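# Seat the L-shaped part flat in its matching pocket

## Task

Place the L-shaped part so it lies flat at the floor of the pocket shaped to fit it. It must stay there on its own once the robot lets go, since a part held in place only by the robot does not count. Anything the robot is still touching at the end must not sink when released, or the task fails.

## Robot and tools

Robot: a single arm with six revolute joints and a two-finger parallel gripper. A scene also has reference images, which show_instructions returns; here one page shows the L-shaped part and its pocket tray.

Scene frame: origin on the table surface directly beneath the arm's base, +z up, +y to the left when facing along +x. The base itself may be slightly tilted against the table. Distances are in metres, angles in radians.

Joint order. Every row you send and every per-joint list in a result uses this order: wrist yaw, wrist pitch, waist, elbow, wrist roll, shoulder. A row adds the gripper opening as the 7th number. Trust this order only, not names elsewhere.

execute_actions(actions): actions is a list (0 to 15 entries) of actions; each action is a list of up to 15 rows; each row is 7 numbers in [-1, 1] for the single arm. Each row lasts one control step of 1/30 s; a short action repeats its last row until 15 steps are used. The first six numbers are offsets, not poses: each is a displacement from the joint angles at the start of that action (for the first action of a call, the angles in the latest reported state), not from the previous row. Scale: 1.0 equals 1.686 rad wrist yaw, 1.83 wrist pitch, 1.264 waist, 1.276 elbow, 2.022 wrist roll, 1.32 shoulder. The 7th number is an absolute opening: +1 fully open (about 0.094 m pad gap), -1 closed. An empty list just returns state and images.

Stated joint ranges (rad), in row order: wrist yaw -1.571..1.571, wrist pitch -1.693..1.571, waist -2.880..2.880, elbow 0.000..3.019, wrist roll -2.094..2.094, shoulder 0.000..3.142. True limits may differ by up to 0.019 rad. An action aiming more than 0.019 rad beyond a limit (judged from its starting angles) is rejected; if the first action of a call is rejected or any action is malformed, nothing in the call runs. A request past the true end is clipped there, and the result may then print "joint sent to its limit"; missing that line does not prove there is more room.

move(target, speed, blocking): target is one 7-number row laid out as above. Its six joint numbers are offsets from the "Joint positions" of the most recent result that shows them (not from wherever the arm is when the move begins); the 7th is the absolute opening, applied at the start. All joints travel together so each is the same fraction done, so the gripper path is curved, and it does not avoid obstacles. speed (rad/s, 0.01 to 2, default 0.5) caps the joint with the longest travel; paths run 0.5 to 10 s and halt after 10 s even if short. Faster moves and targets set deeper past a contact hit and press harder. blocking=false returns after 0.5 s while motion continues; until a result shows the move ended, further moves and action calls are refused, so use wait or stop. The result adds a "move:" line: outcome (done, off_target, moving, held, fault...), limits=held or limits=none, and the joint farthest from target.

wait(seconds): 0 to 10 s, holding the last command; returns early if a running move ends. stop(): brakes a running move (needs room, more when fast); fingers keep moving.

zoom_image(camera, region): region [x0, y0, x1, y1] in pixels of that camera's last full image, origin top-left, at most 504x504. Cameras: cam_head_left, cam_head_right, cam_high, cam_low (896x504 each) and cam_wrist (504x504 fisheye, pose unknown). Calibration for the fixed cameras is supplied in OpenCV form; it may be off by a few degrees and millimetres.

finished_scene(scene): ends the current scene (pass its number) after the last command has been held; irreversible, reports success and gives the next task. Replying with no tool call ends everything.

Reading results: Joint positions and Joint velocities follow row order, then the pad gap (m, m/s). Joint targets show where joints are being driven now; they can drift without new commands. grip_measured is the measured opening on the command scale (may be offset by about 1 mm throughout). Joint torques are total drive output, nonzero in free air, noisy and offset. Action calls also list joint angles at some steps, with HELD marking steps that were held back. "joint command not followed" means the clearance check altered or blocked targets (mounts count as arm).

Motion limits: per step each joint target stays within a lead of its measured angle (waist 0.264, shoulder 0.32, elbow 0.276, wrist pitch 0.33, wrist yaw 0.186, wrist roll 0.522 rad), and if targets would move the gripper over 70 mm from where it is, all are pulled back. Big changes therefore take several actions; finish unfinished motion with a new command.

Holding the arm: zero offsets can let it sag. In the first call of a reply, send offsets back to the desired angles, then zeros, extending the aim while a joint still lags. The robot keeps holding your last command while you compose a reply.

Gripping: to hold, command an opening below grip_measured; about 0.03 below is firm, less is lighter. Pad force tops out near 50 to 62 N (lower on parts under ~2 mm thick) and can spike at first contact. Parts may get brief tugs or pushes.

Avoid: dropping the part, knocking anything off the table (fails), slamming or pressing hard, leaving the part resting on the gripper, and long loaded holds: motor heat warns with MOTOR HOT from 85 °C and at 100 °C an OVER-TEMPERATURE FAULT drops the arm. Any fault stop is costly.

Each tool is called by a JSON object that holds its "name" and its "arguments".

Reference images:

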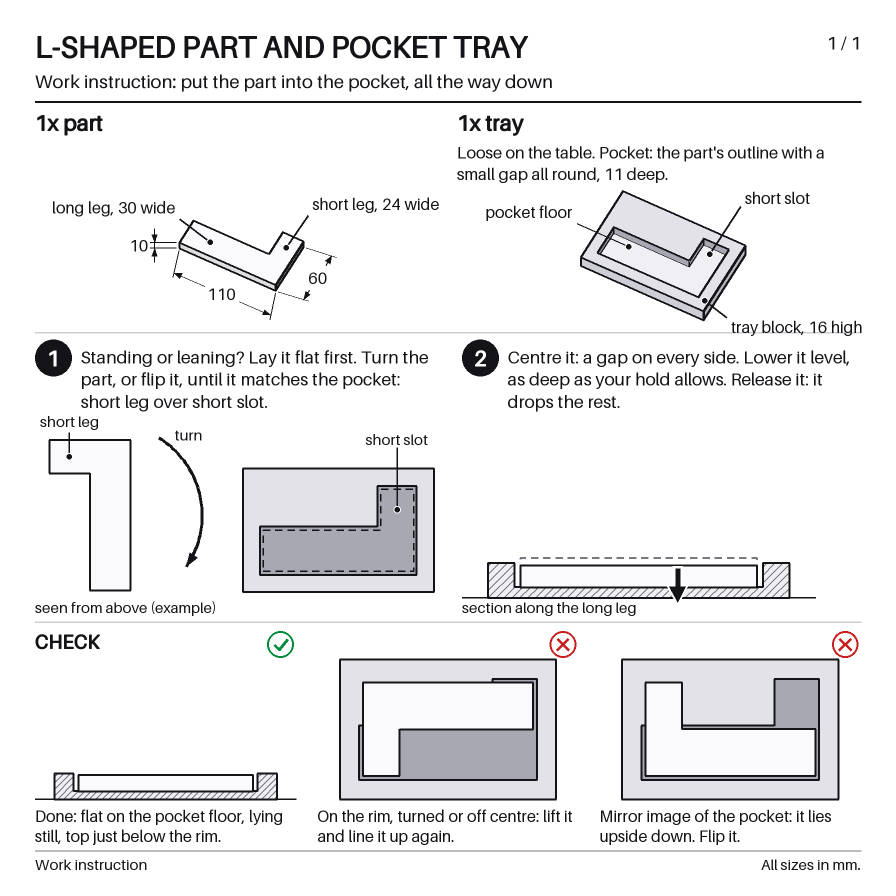

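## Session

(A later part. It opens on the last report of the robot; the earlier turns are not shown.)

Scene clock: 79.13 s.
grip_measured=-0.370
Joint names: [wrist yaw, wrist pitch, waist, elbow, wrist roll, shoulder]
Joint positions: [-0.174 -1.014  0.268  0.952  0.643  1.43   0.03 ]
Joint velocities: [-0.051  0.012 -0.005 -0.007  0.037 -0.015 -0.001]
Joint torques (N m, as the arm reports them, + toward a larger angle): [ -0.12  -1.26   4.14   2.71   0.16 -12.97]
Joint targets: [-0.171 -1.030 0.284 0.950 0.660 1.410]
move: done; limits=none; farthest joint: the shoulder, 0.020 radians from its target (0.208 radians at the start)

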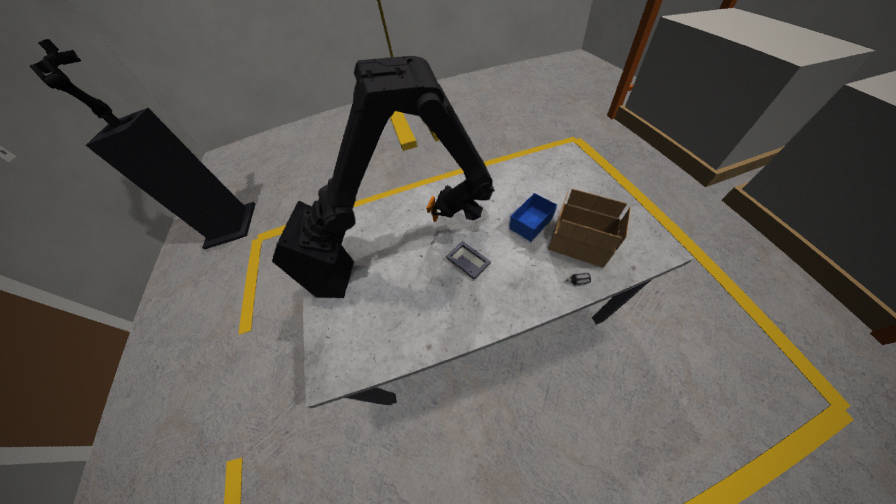

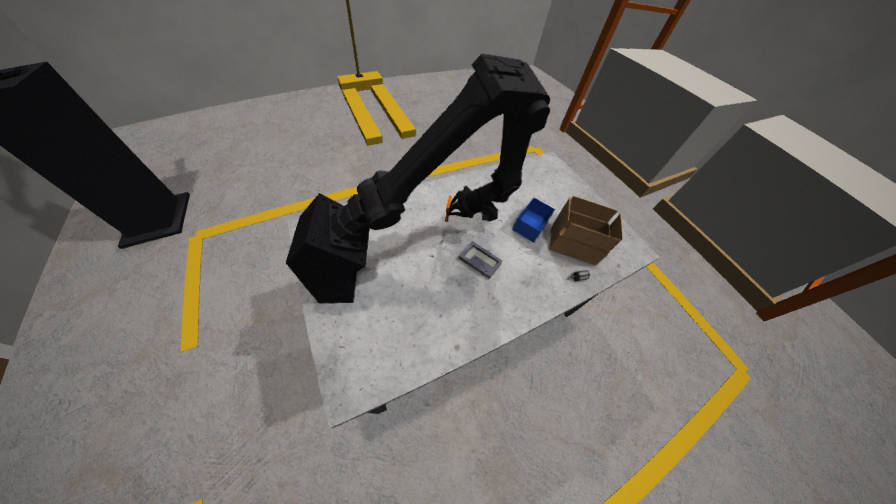

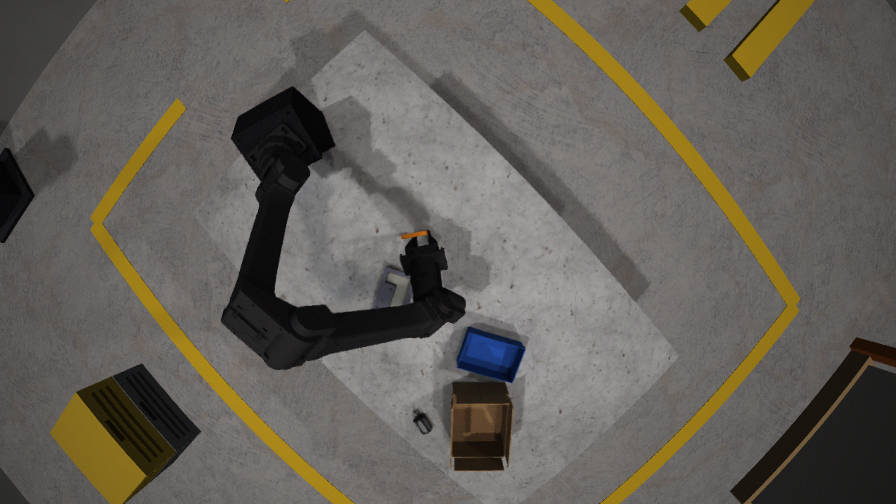

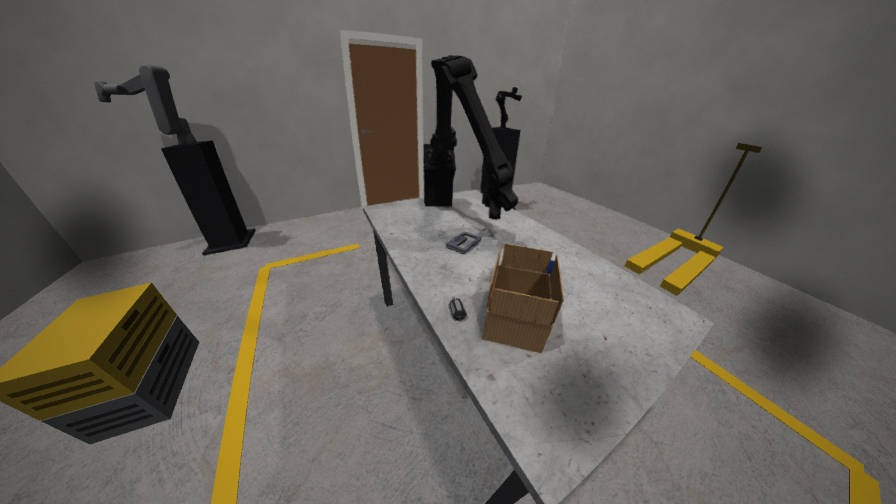

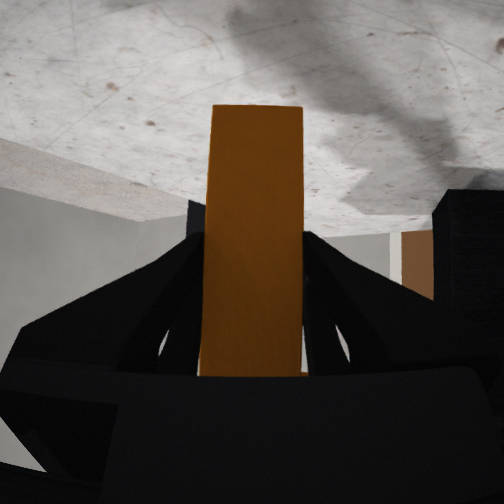

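{"name": "execute_actions", "arguments": {"actions": []}}

Scene clock: 81.43 s.
grip_measured=-0.370
Joint names: [wrist yaw, wrist pitch, waist, elbow, wrist roll, shoulder]
Joint positions: [-0.174 -1.014  0.268  0.952  0.644  1.43   0.03 ]
Joint velocities: [-0.081 -0.007 -0.005  0.007  0.007 -0.024  0.001]
Joint torques (N m, as the arm reports them, + toward a larger angle): [ -0.12  -1.25   4.16   2.66   0.16 -13.11]
Joint targets: [-0.171 -1.030 0.284 0.950 0.660 1.410]

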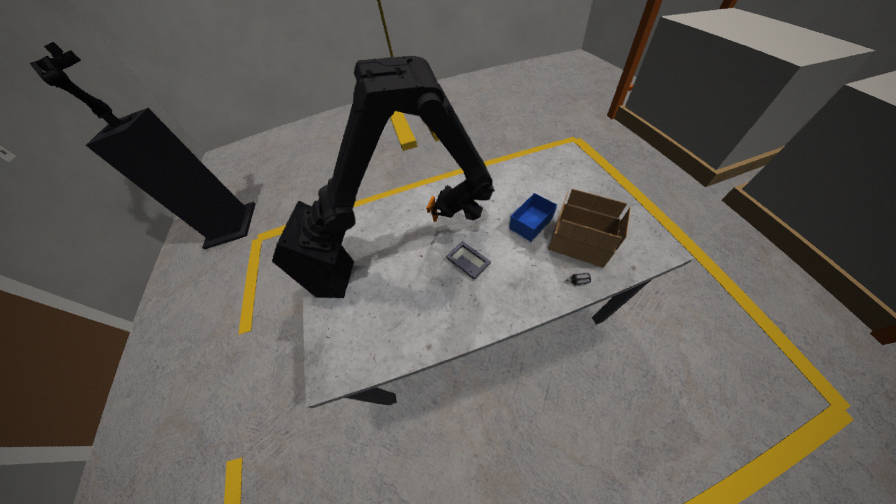

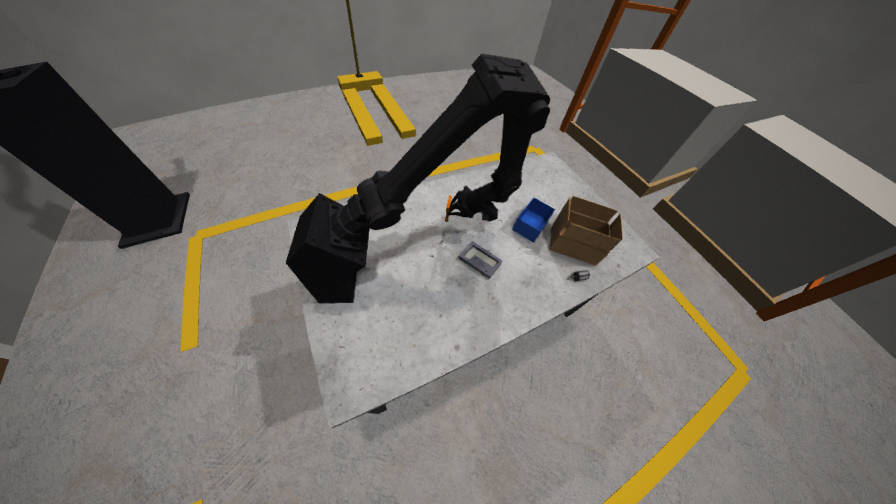

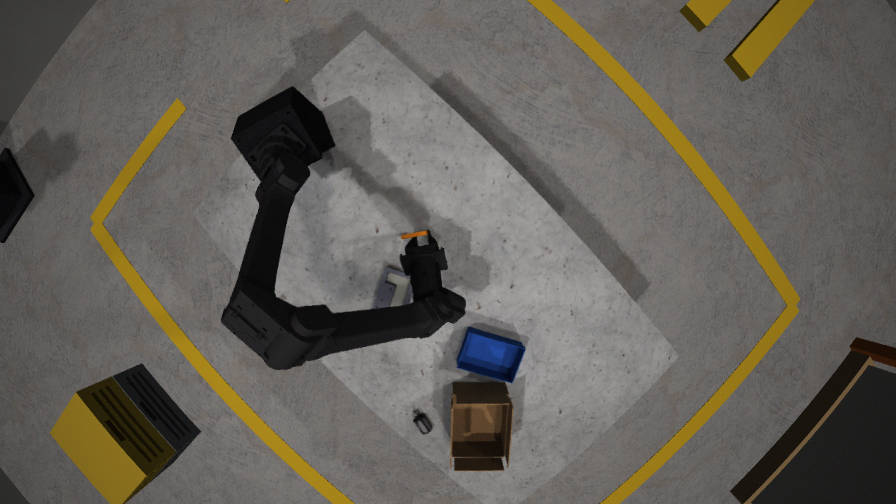

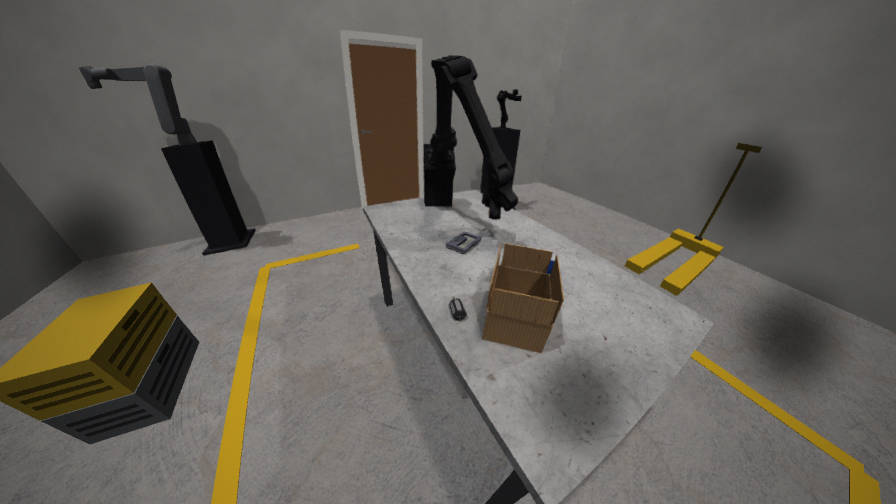

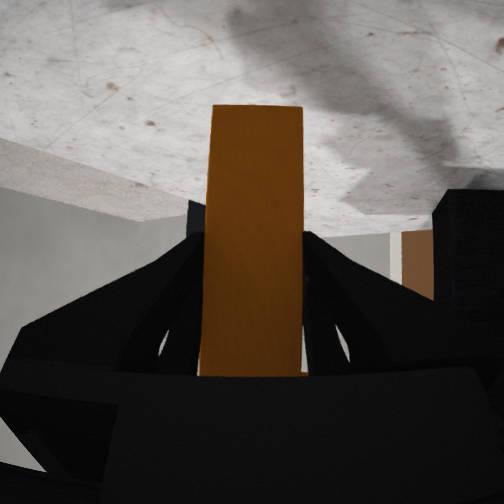

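{"name": "move", "arguments": {"target": [0.2995, 0.3347, 0.02, -0.2252, 0.016, -0.2432, -0.4], "speed": 0.5}}

Scene clock: 88.67 s.
grip_measured=-0.370
Joint names: [wrist yaw, wrist pitch, waist, elbow, wrist roll, shoulder]
Joint positions: [ 0.327 -0.415  0.276  0.666  0.66   1.126  0.03 ]
Joint velocities: [-0.022  0.007 -0.015  0.007  0.007  0.005 -0.   ]
Joint torques (N m, as the arm reports them, + toward a larger angle): [  0.26   0.87   3.1    4.05   0.16 -10.49]
Joint targets: [0.331 -0.401 0.293 0.665 0.676 1.109]
move: done; limits=none; farthest joint: the waist, 0.018 radians from its target (0.026 radians at the start)

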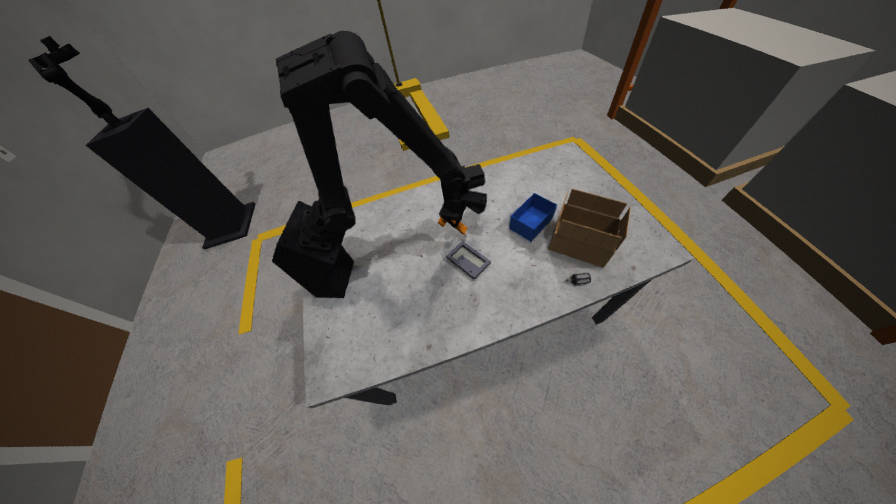

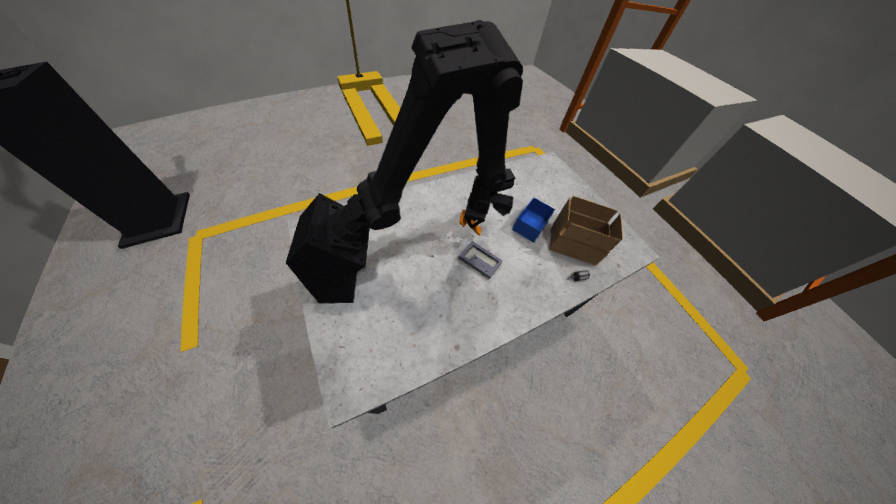

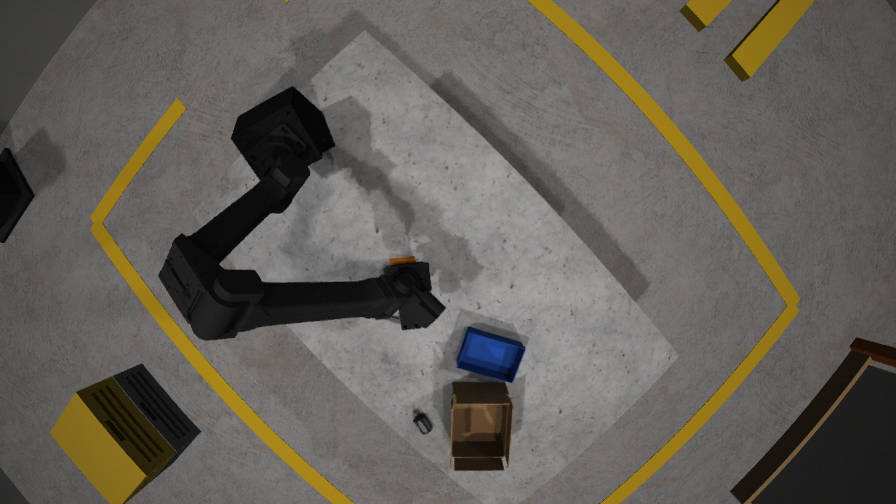

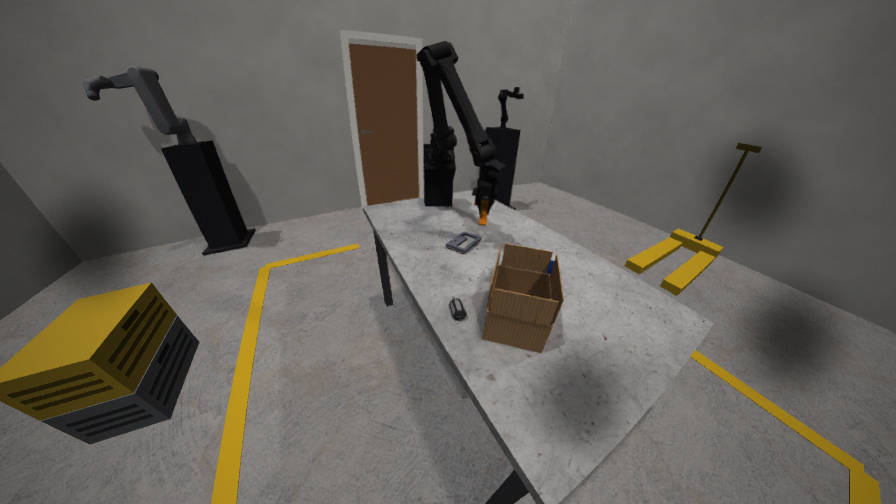

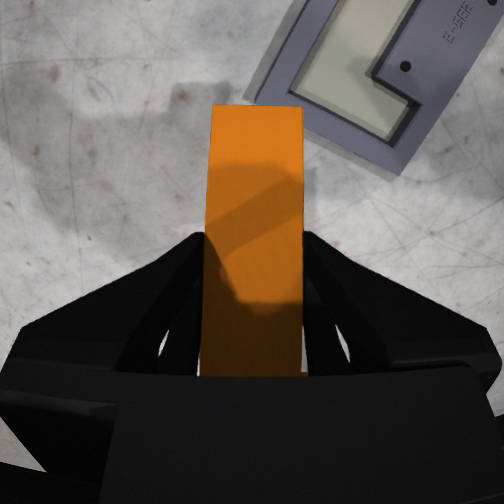

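{"name": "move", "arguments": {"target": [0.3636, 0.576, -0.0289, -0.0408, 0.0178, 0.2947, -0.4], "speed": 0.6}}

Scene clock: 91.40 s.
grip_measured=-0.371
Joint names: [wrist yaw, wrist pitch, waist, elbow, wrist roll, shoulder]
Joint positions: [0.936 0.621 0.253 0.617 0.68  1.51  0.03 ]
Joint velocities: [ 0.037  0.002 -0.005 -0.017  0.022 -0.005  0.001]
Joint torques (N m, as the arm reports them, + toward a larger angle): [  0.61   1.75   1.46   0.76   0.16 -10.24]
Joint targets: [0.940 0.639 0.239 0.614 0.696 1.515]
move: done; limits=none; farthest joint: the wrist pitch, 0.019 radians from its target (1.054 radians at the start)

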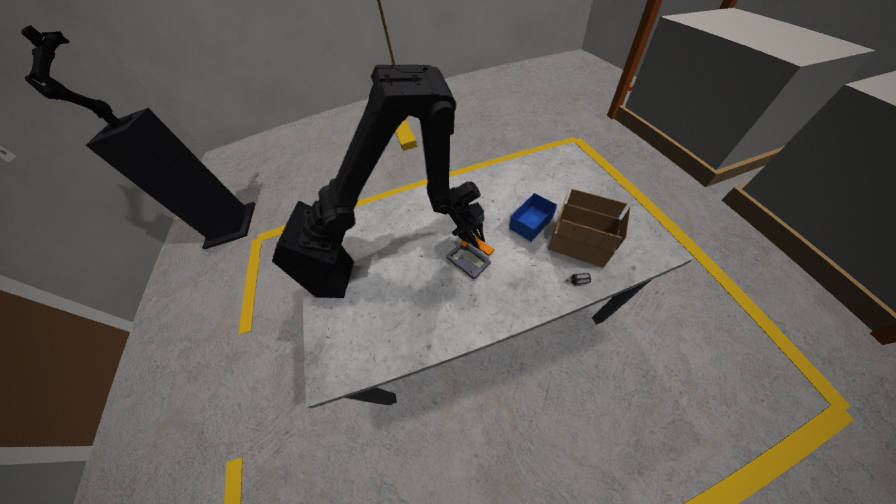

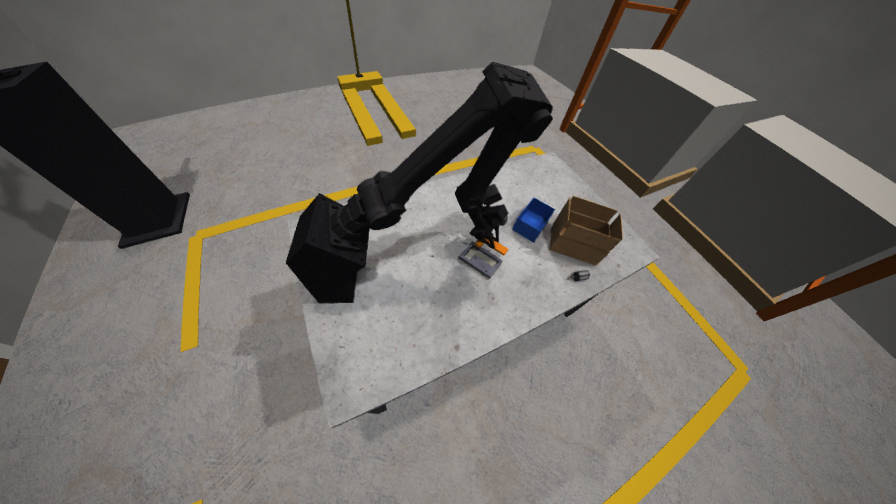

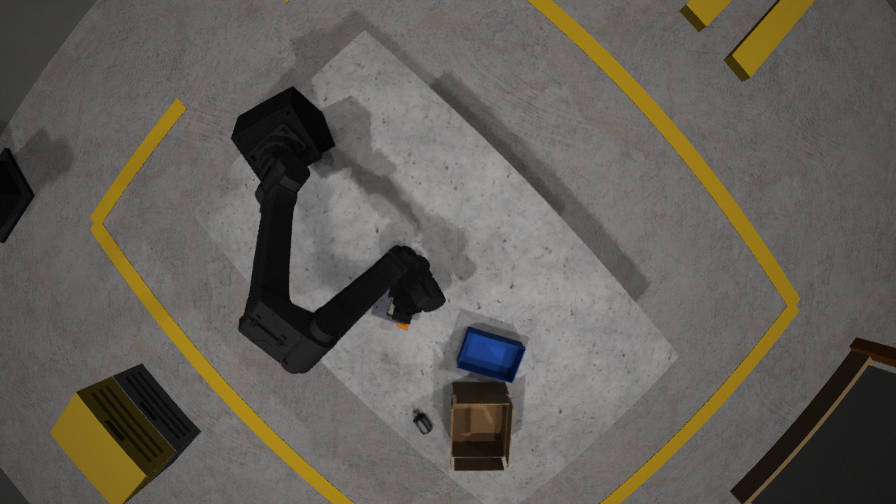

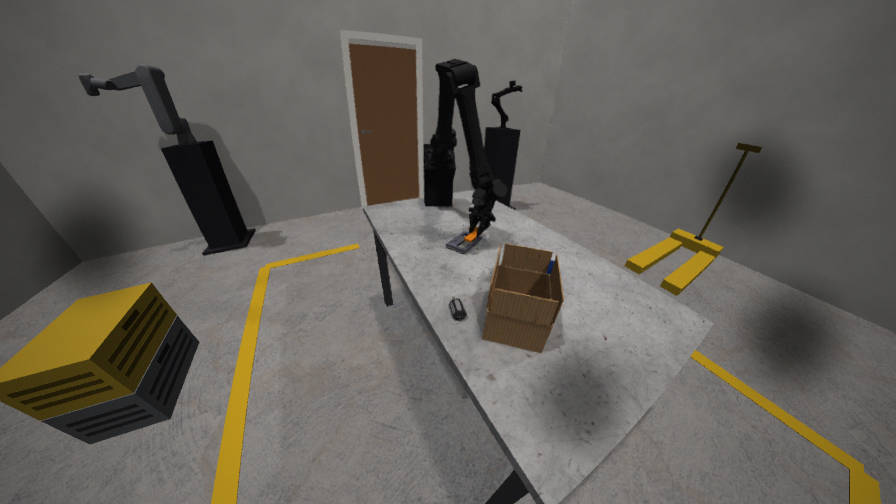

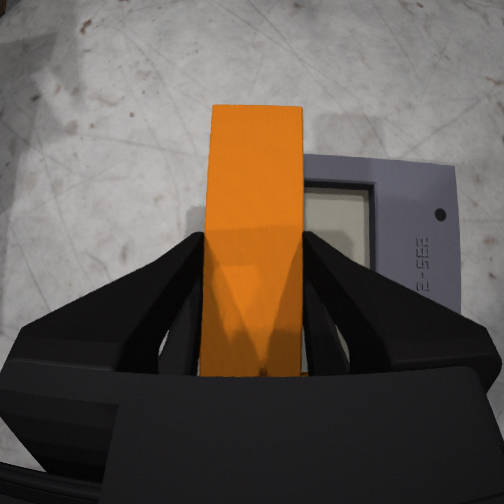

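{"name": "move", "arguments": {"target": [-0.0424, 0.1019, -0.0668, -0.0361, -0.0218, 0.0764, -0.4], "speed": 0.25}}

{"name": "zoom_image", "arguments": {"camera": "cam_low", "region": [430, 190, 520, 270]}}

{"name": "zoom_image", "arguments": {"camera": "cam_head_right", "region": [440, 200, 530, 290]}}

Scene clock: 94.93 s.
grip_measured=-0.371
Joint names: [wrist yaw, wrist pitch, waist, elbow, wrist roll, shoulder]
Joint positions: [0.867 0.788 0.18  0.575 0.652 1.604 0.03 ]
Joint velocities: [-0.037 -0.007 -0.005  0.002  0.007 -0.005  0.001]
Joint torques (N m, as the arm reports them, + toward a larger angle): [  0.26   1.81   1.22  -0.81  -0.18 -10.06]
Joint targets: [0.864 0.807 0.168 0.571 0.636 1.611]
move: done; limits=none; farthest joint: the wrist pitch, 0.020 radians from its target (0.187 radians at the start)

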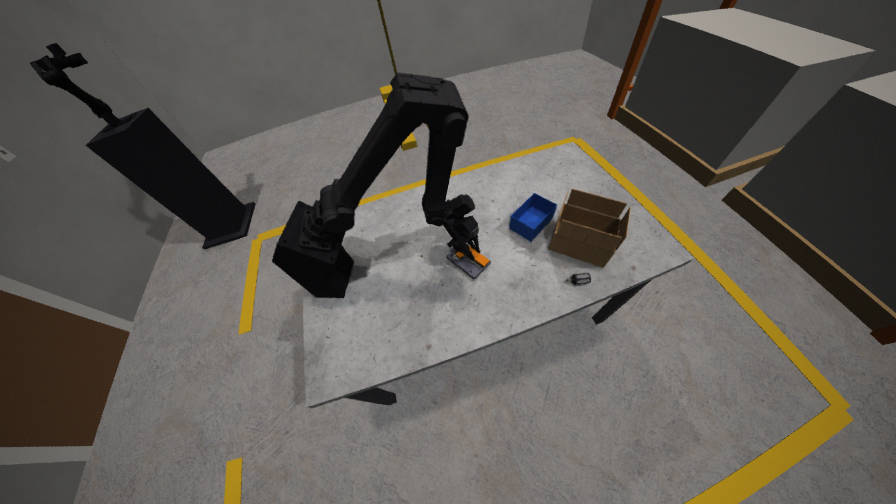

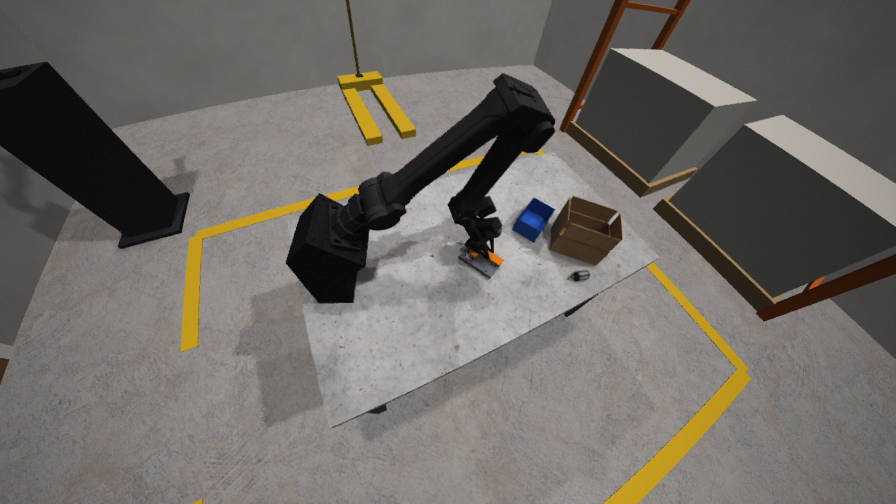

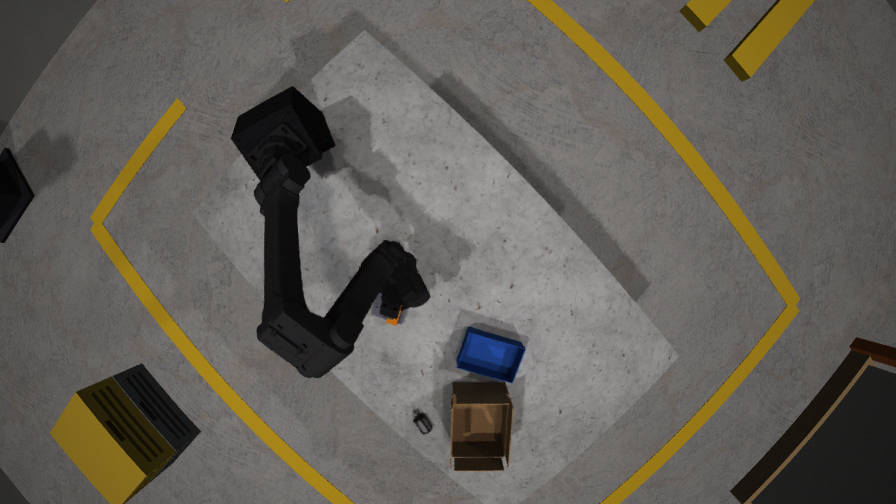

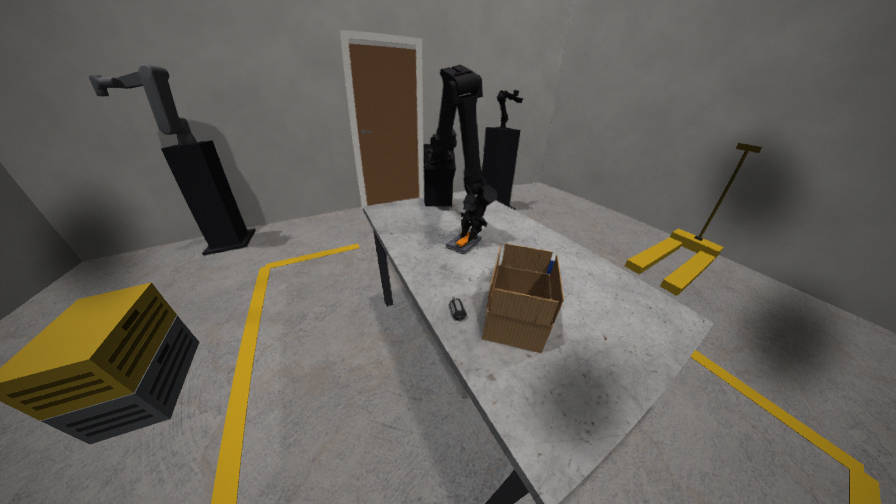

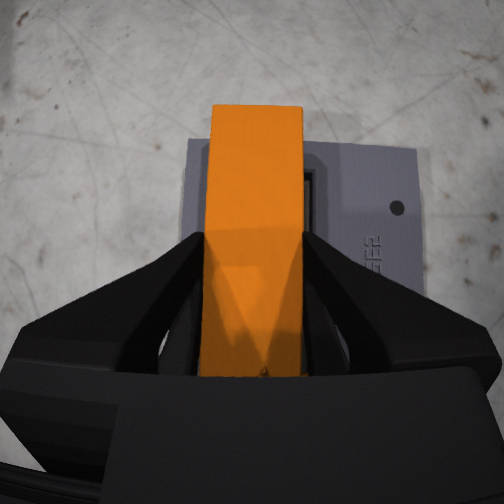

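Region (430, 190, 520, 270) of cam_low's 896x504 image, scaled by 5.600, with more detail than that image has.

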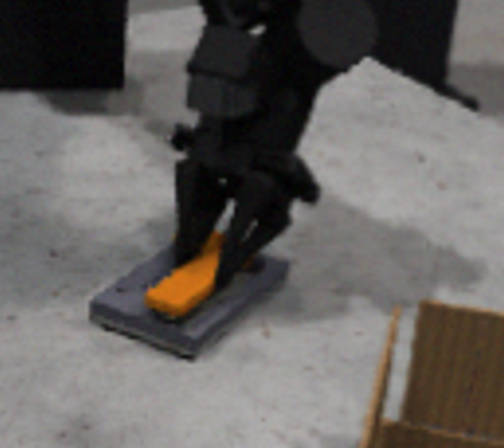

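Region (440, 200, 530, 290) of cam_head_right's 896x504 image, scaled by 5.600, with more detail than that image has.

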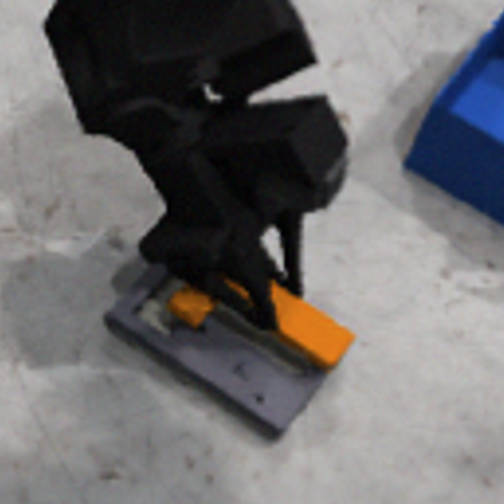

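{"name": "zoom_image", "arguments": {"camera": "cam_wrist", "region": [170, 90, 430, 270]}}

Region (170, 90, 430, 270) of cam_wrist's 504x504 image, scaled by 1.938, with more detail than that image has; it fills the top 349 rows of this view, and the rest is white.

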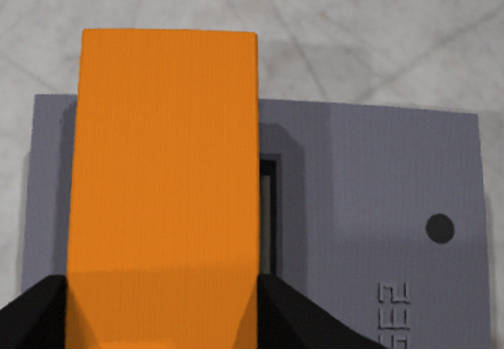

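{"name": "move", "arguments": {"target": [0.0146, 0.0321, 0.0302, -0.0128, 0.0119, 0.0302, -0.4], "speed": 0.1}}

{"name": "zoom_image", "arguments": {"camera": "cam_wrist", "region": [160, 60, 440, 260]}}

{"name": "zoom_image", "arguments": {"camera": "cam_head_left", "region": [435, 220, 505, 290]}}

Scene clock: 101.10 s.
grip_measured=-0.371
Joint names: [wrist yaw, wrist pitch, waist, elbow, wrist roll, shoulder]
Joint positions: [0.888 0.827 0.202 0.566 0.66  1.635 0.03 ]
Joint velocities: [ 0.11  -0.007  0.005 -0.007  0.007  0.005 -0.   ]
Joint torques (N m, as the arm reports them, + toward a larger angle): [ 0.6   1.8   3.34 -1.42  0.16 -9.7 ]
Joint targets: [0.892 0.846 0.218 0.559 0.676 1.643]
move: done; limits=none; farthest joint: the wrist pitch, 0.020 radians from its target (0.059 radians at the start)

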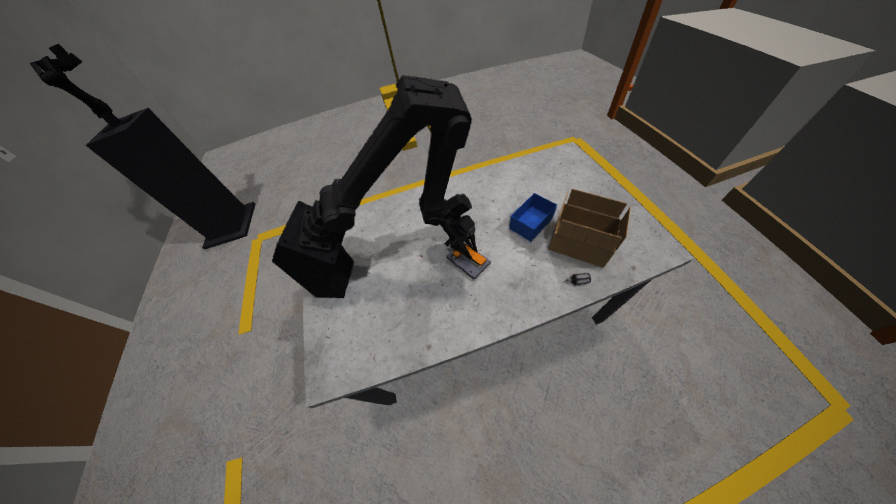

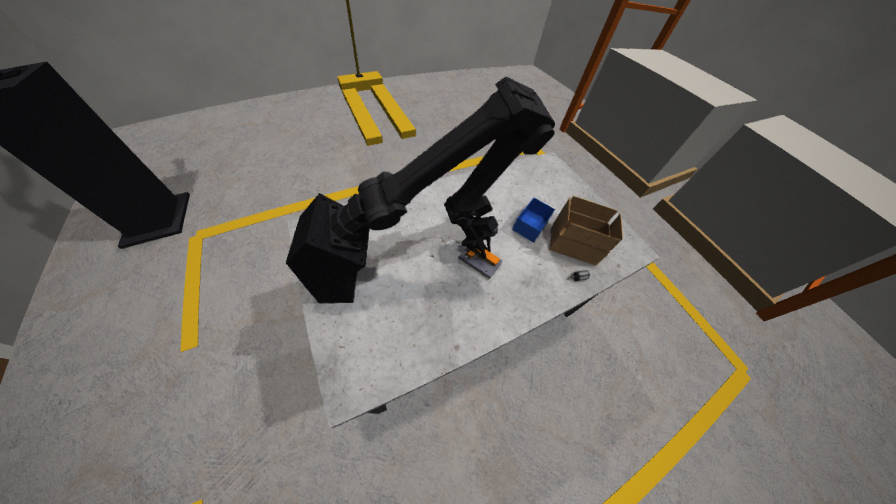

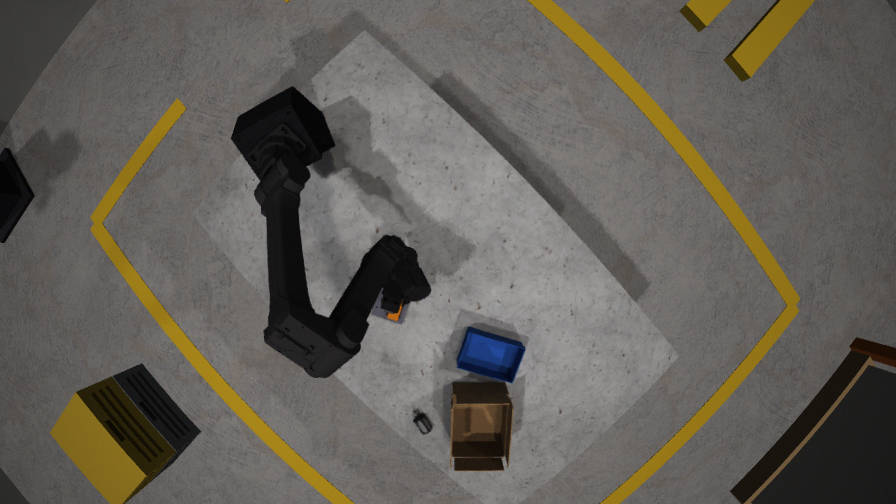

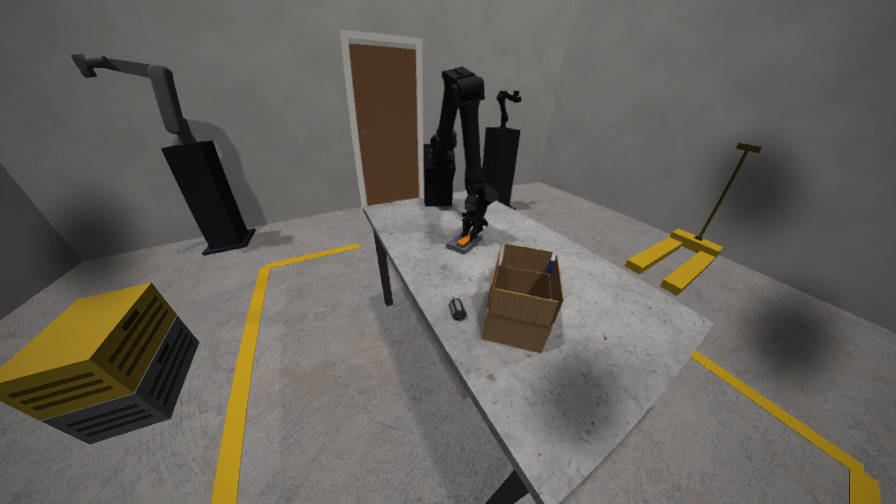

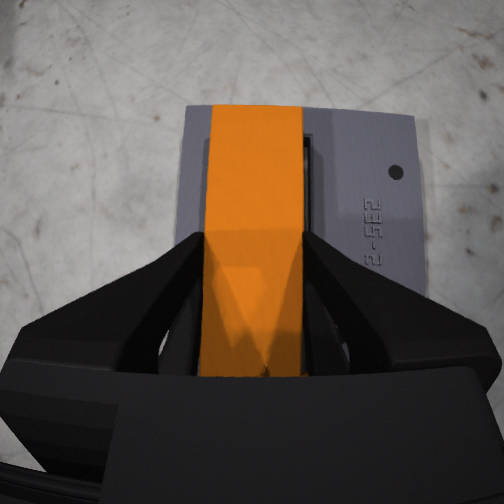

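Region (160, 60, 440, 260) of cam_wrist's 504x504 image, scaled by 1.800, with more detail than that image has; it fills the top 360 rows of this view, and the rest is white.

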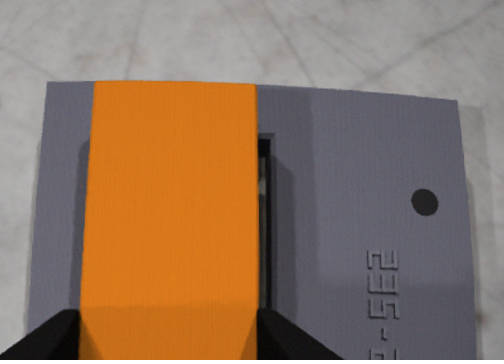

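Region (435, 220, 505, 290) of cam_head_left's 896x504 image, scaled by 7.200, with more detail than that image has.

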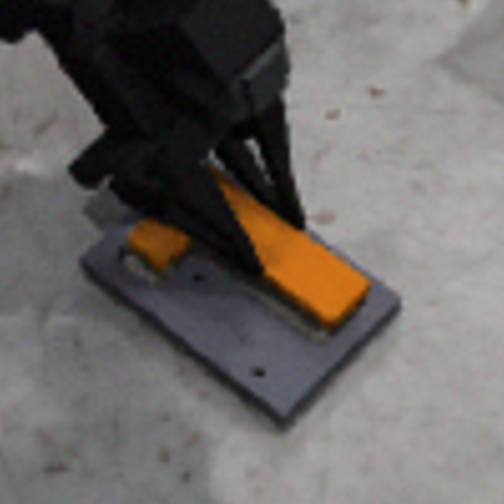

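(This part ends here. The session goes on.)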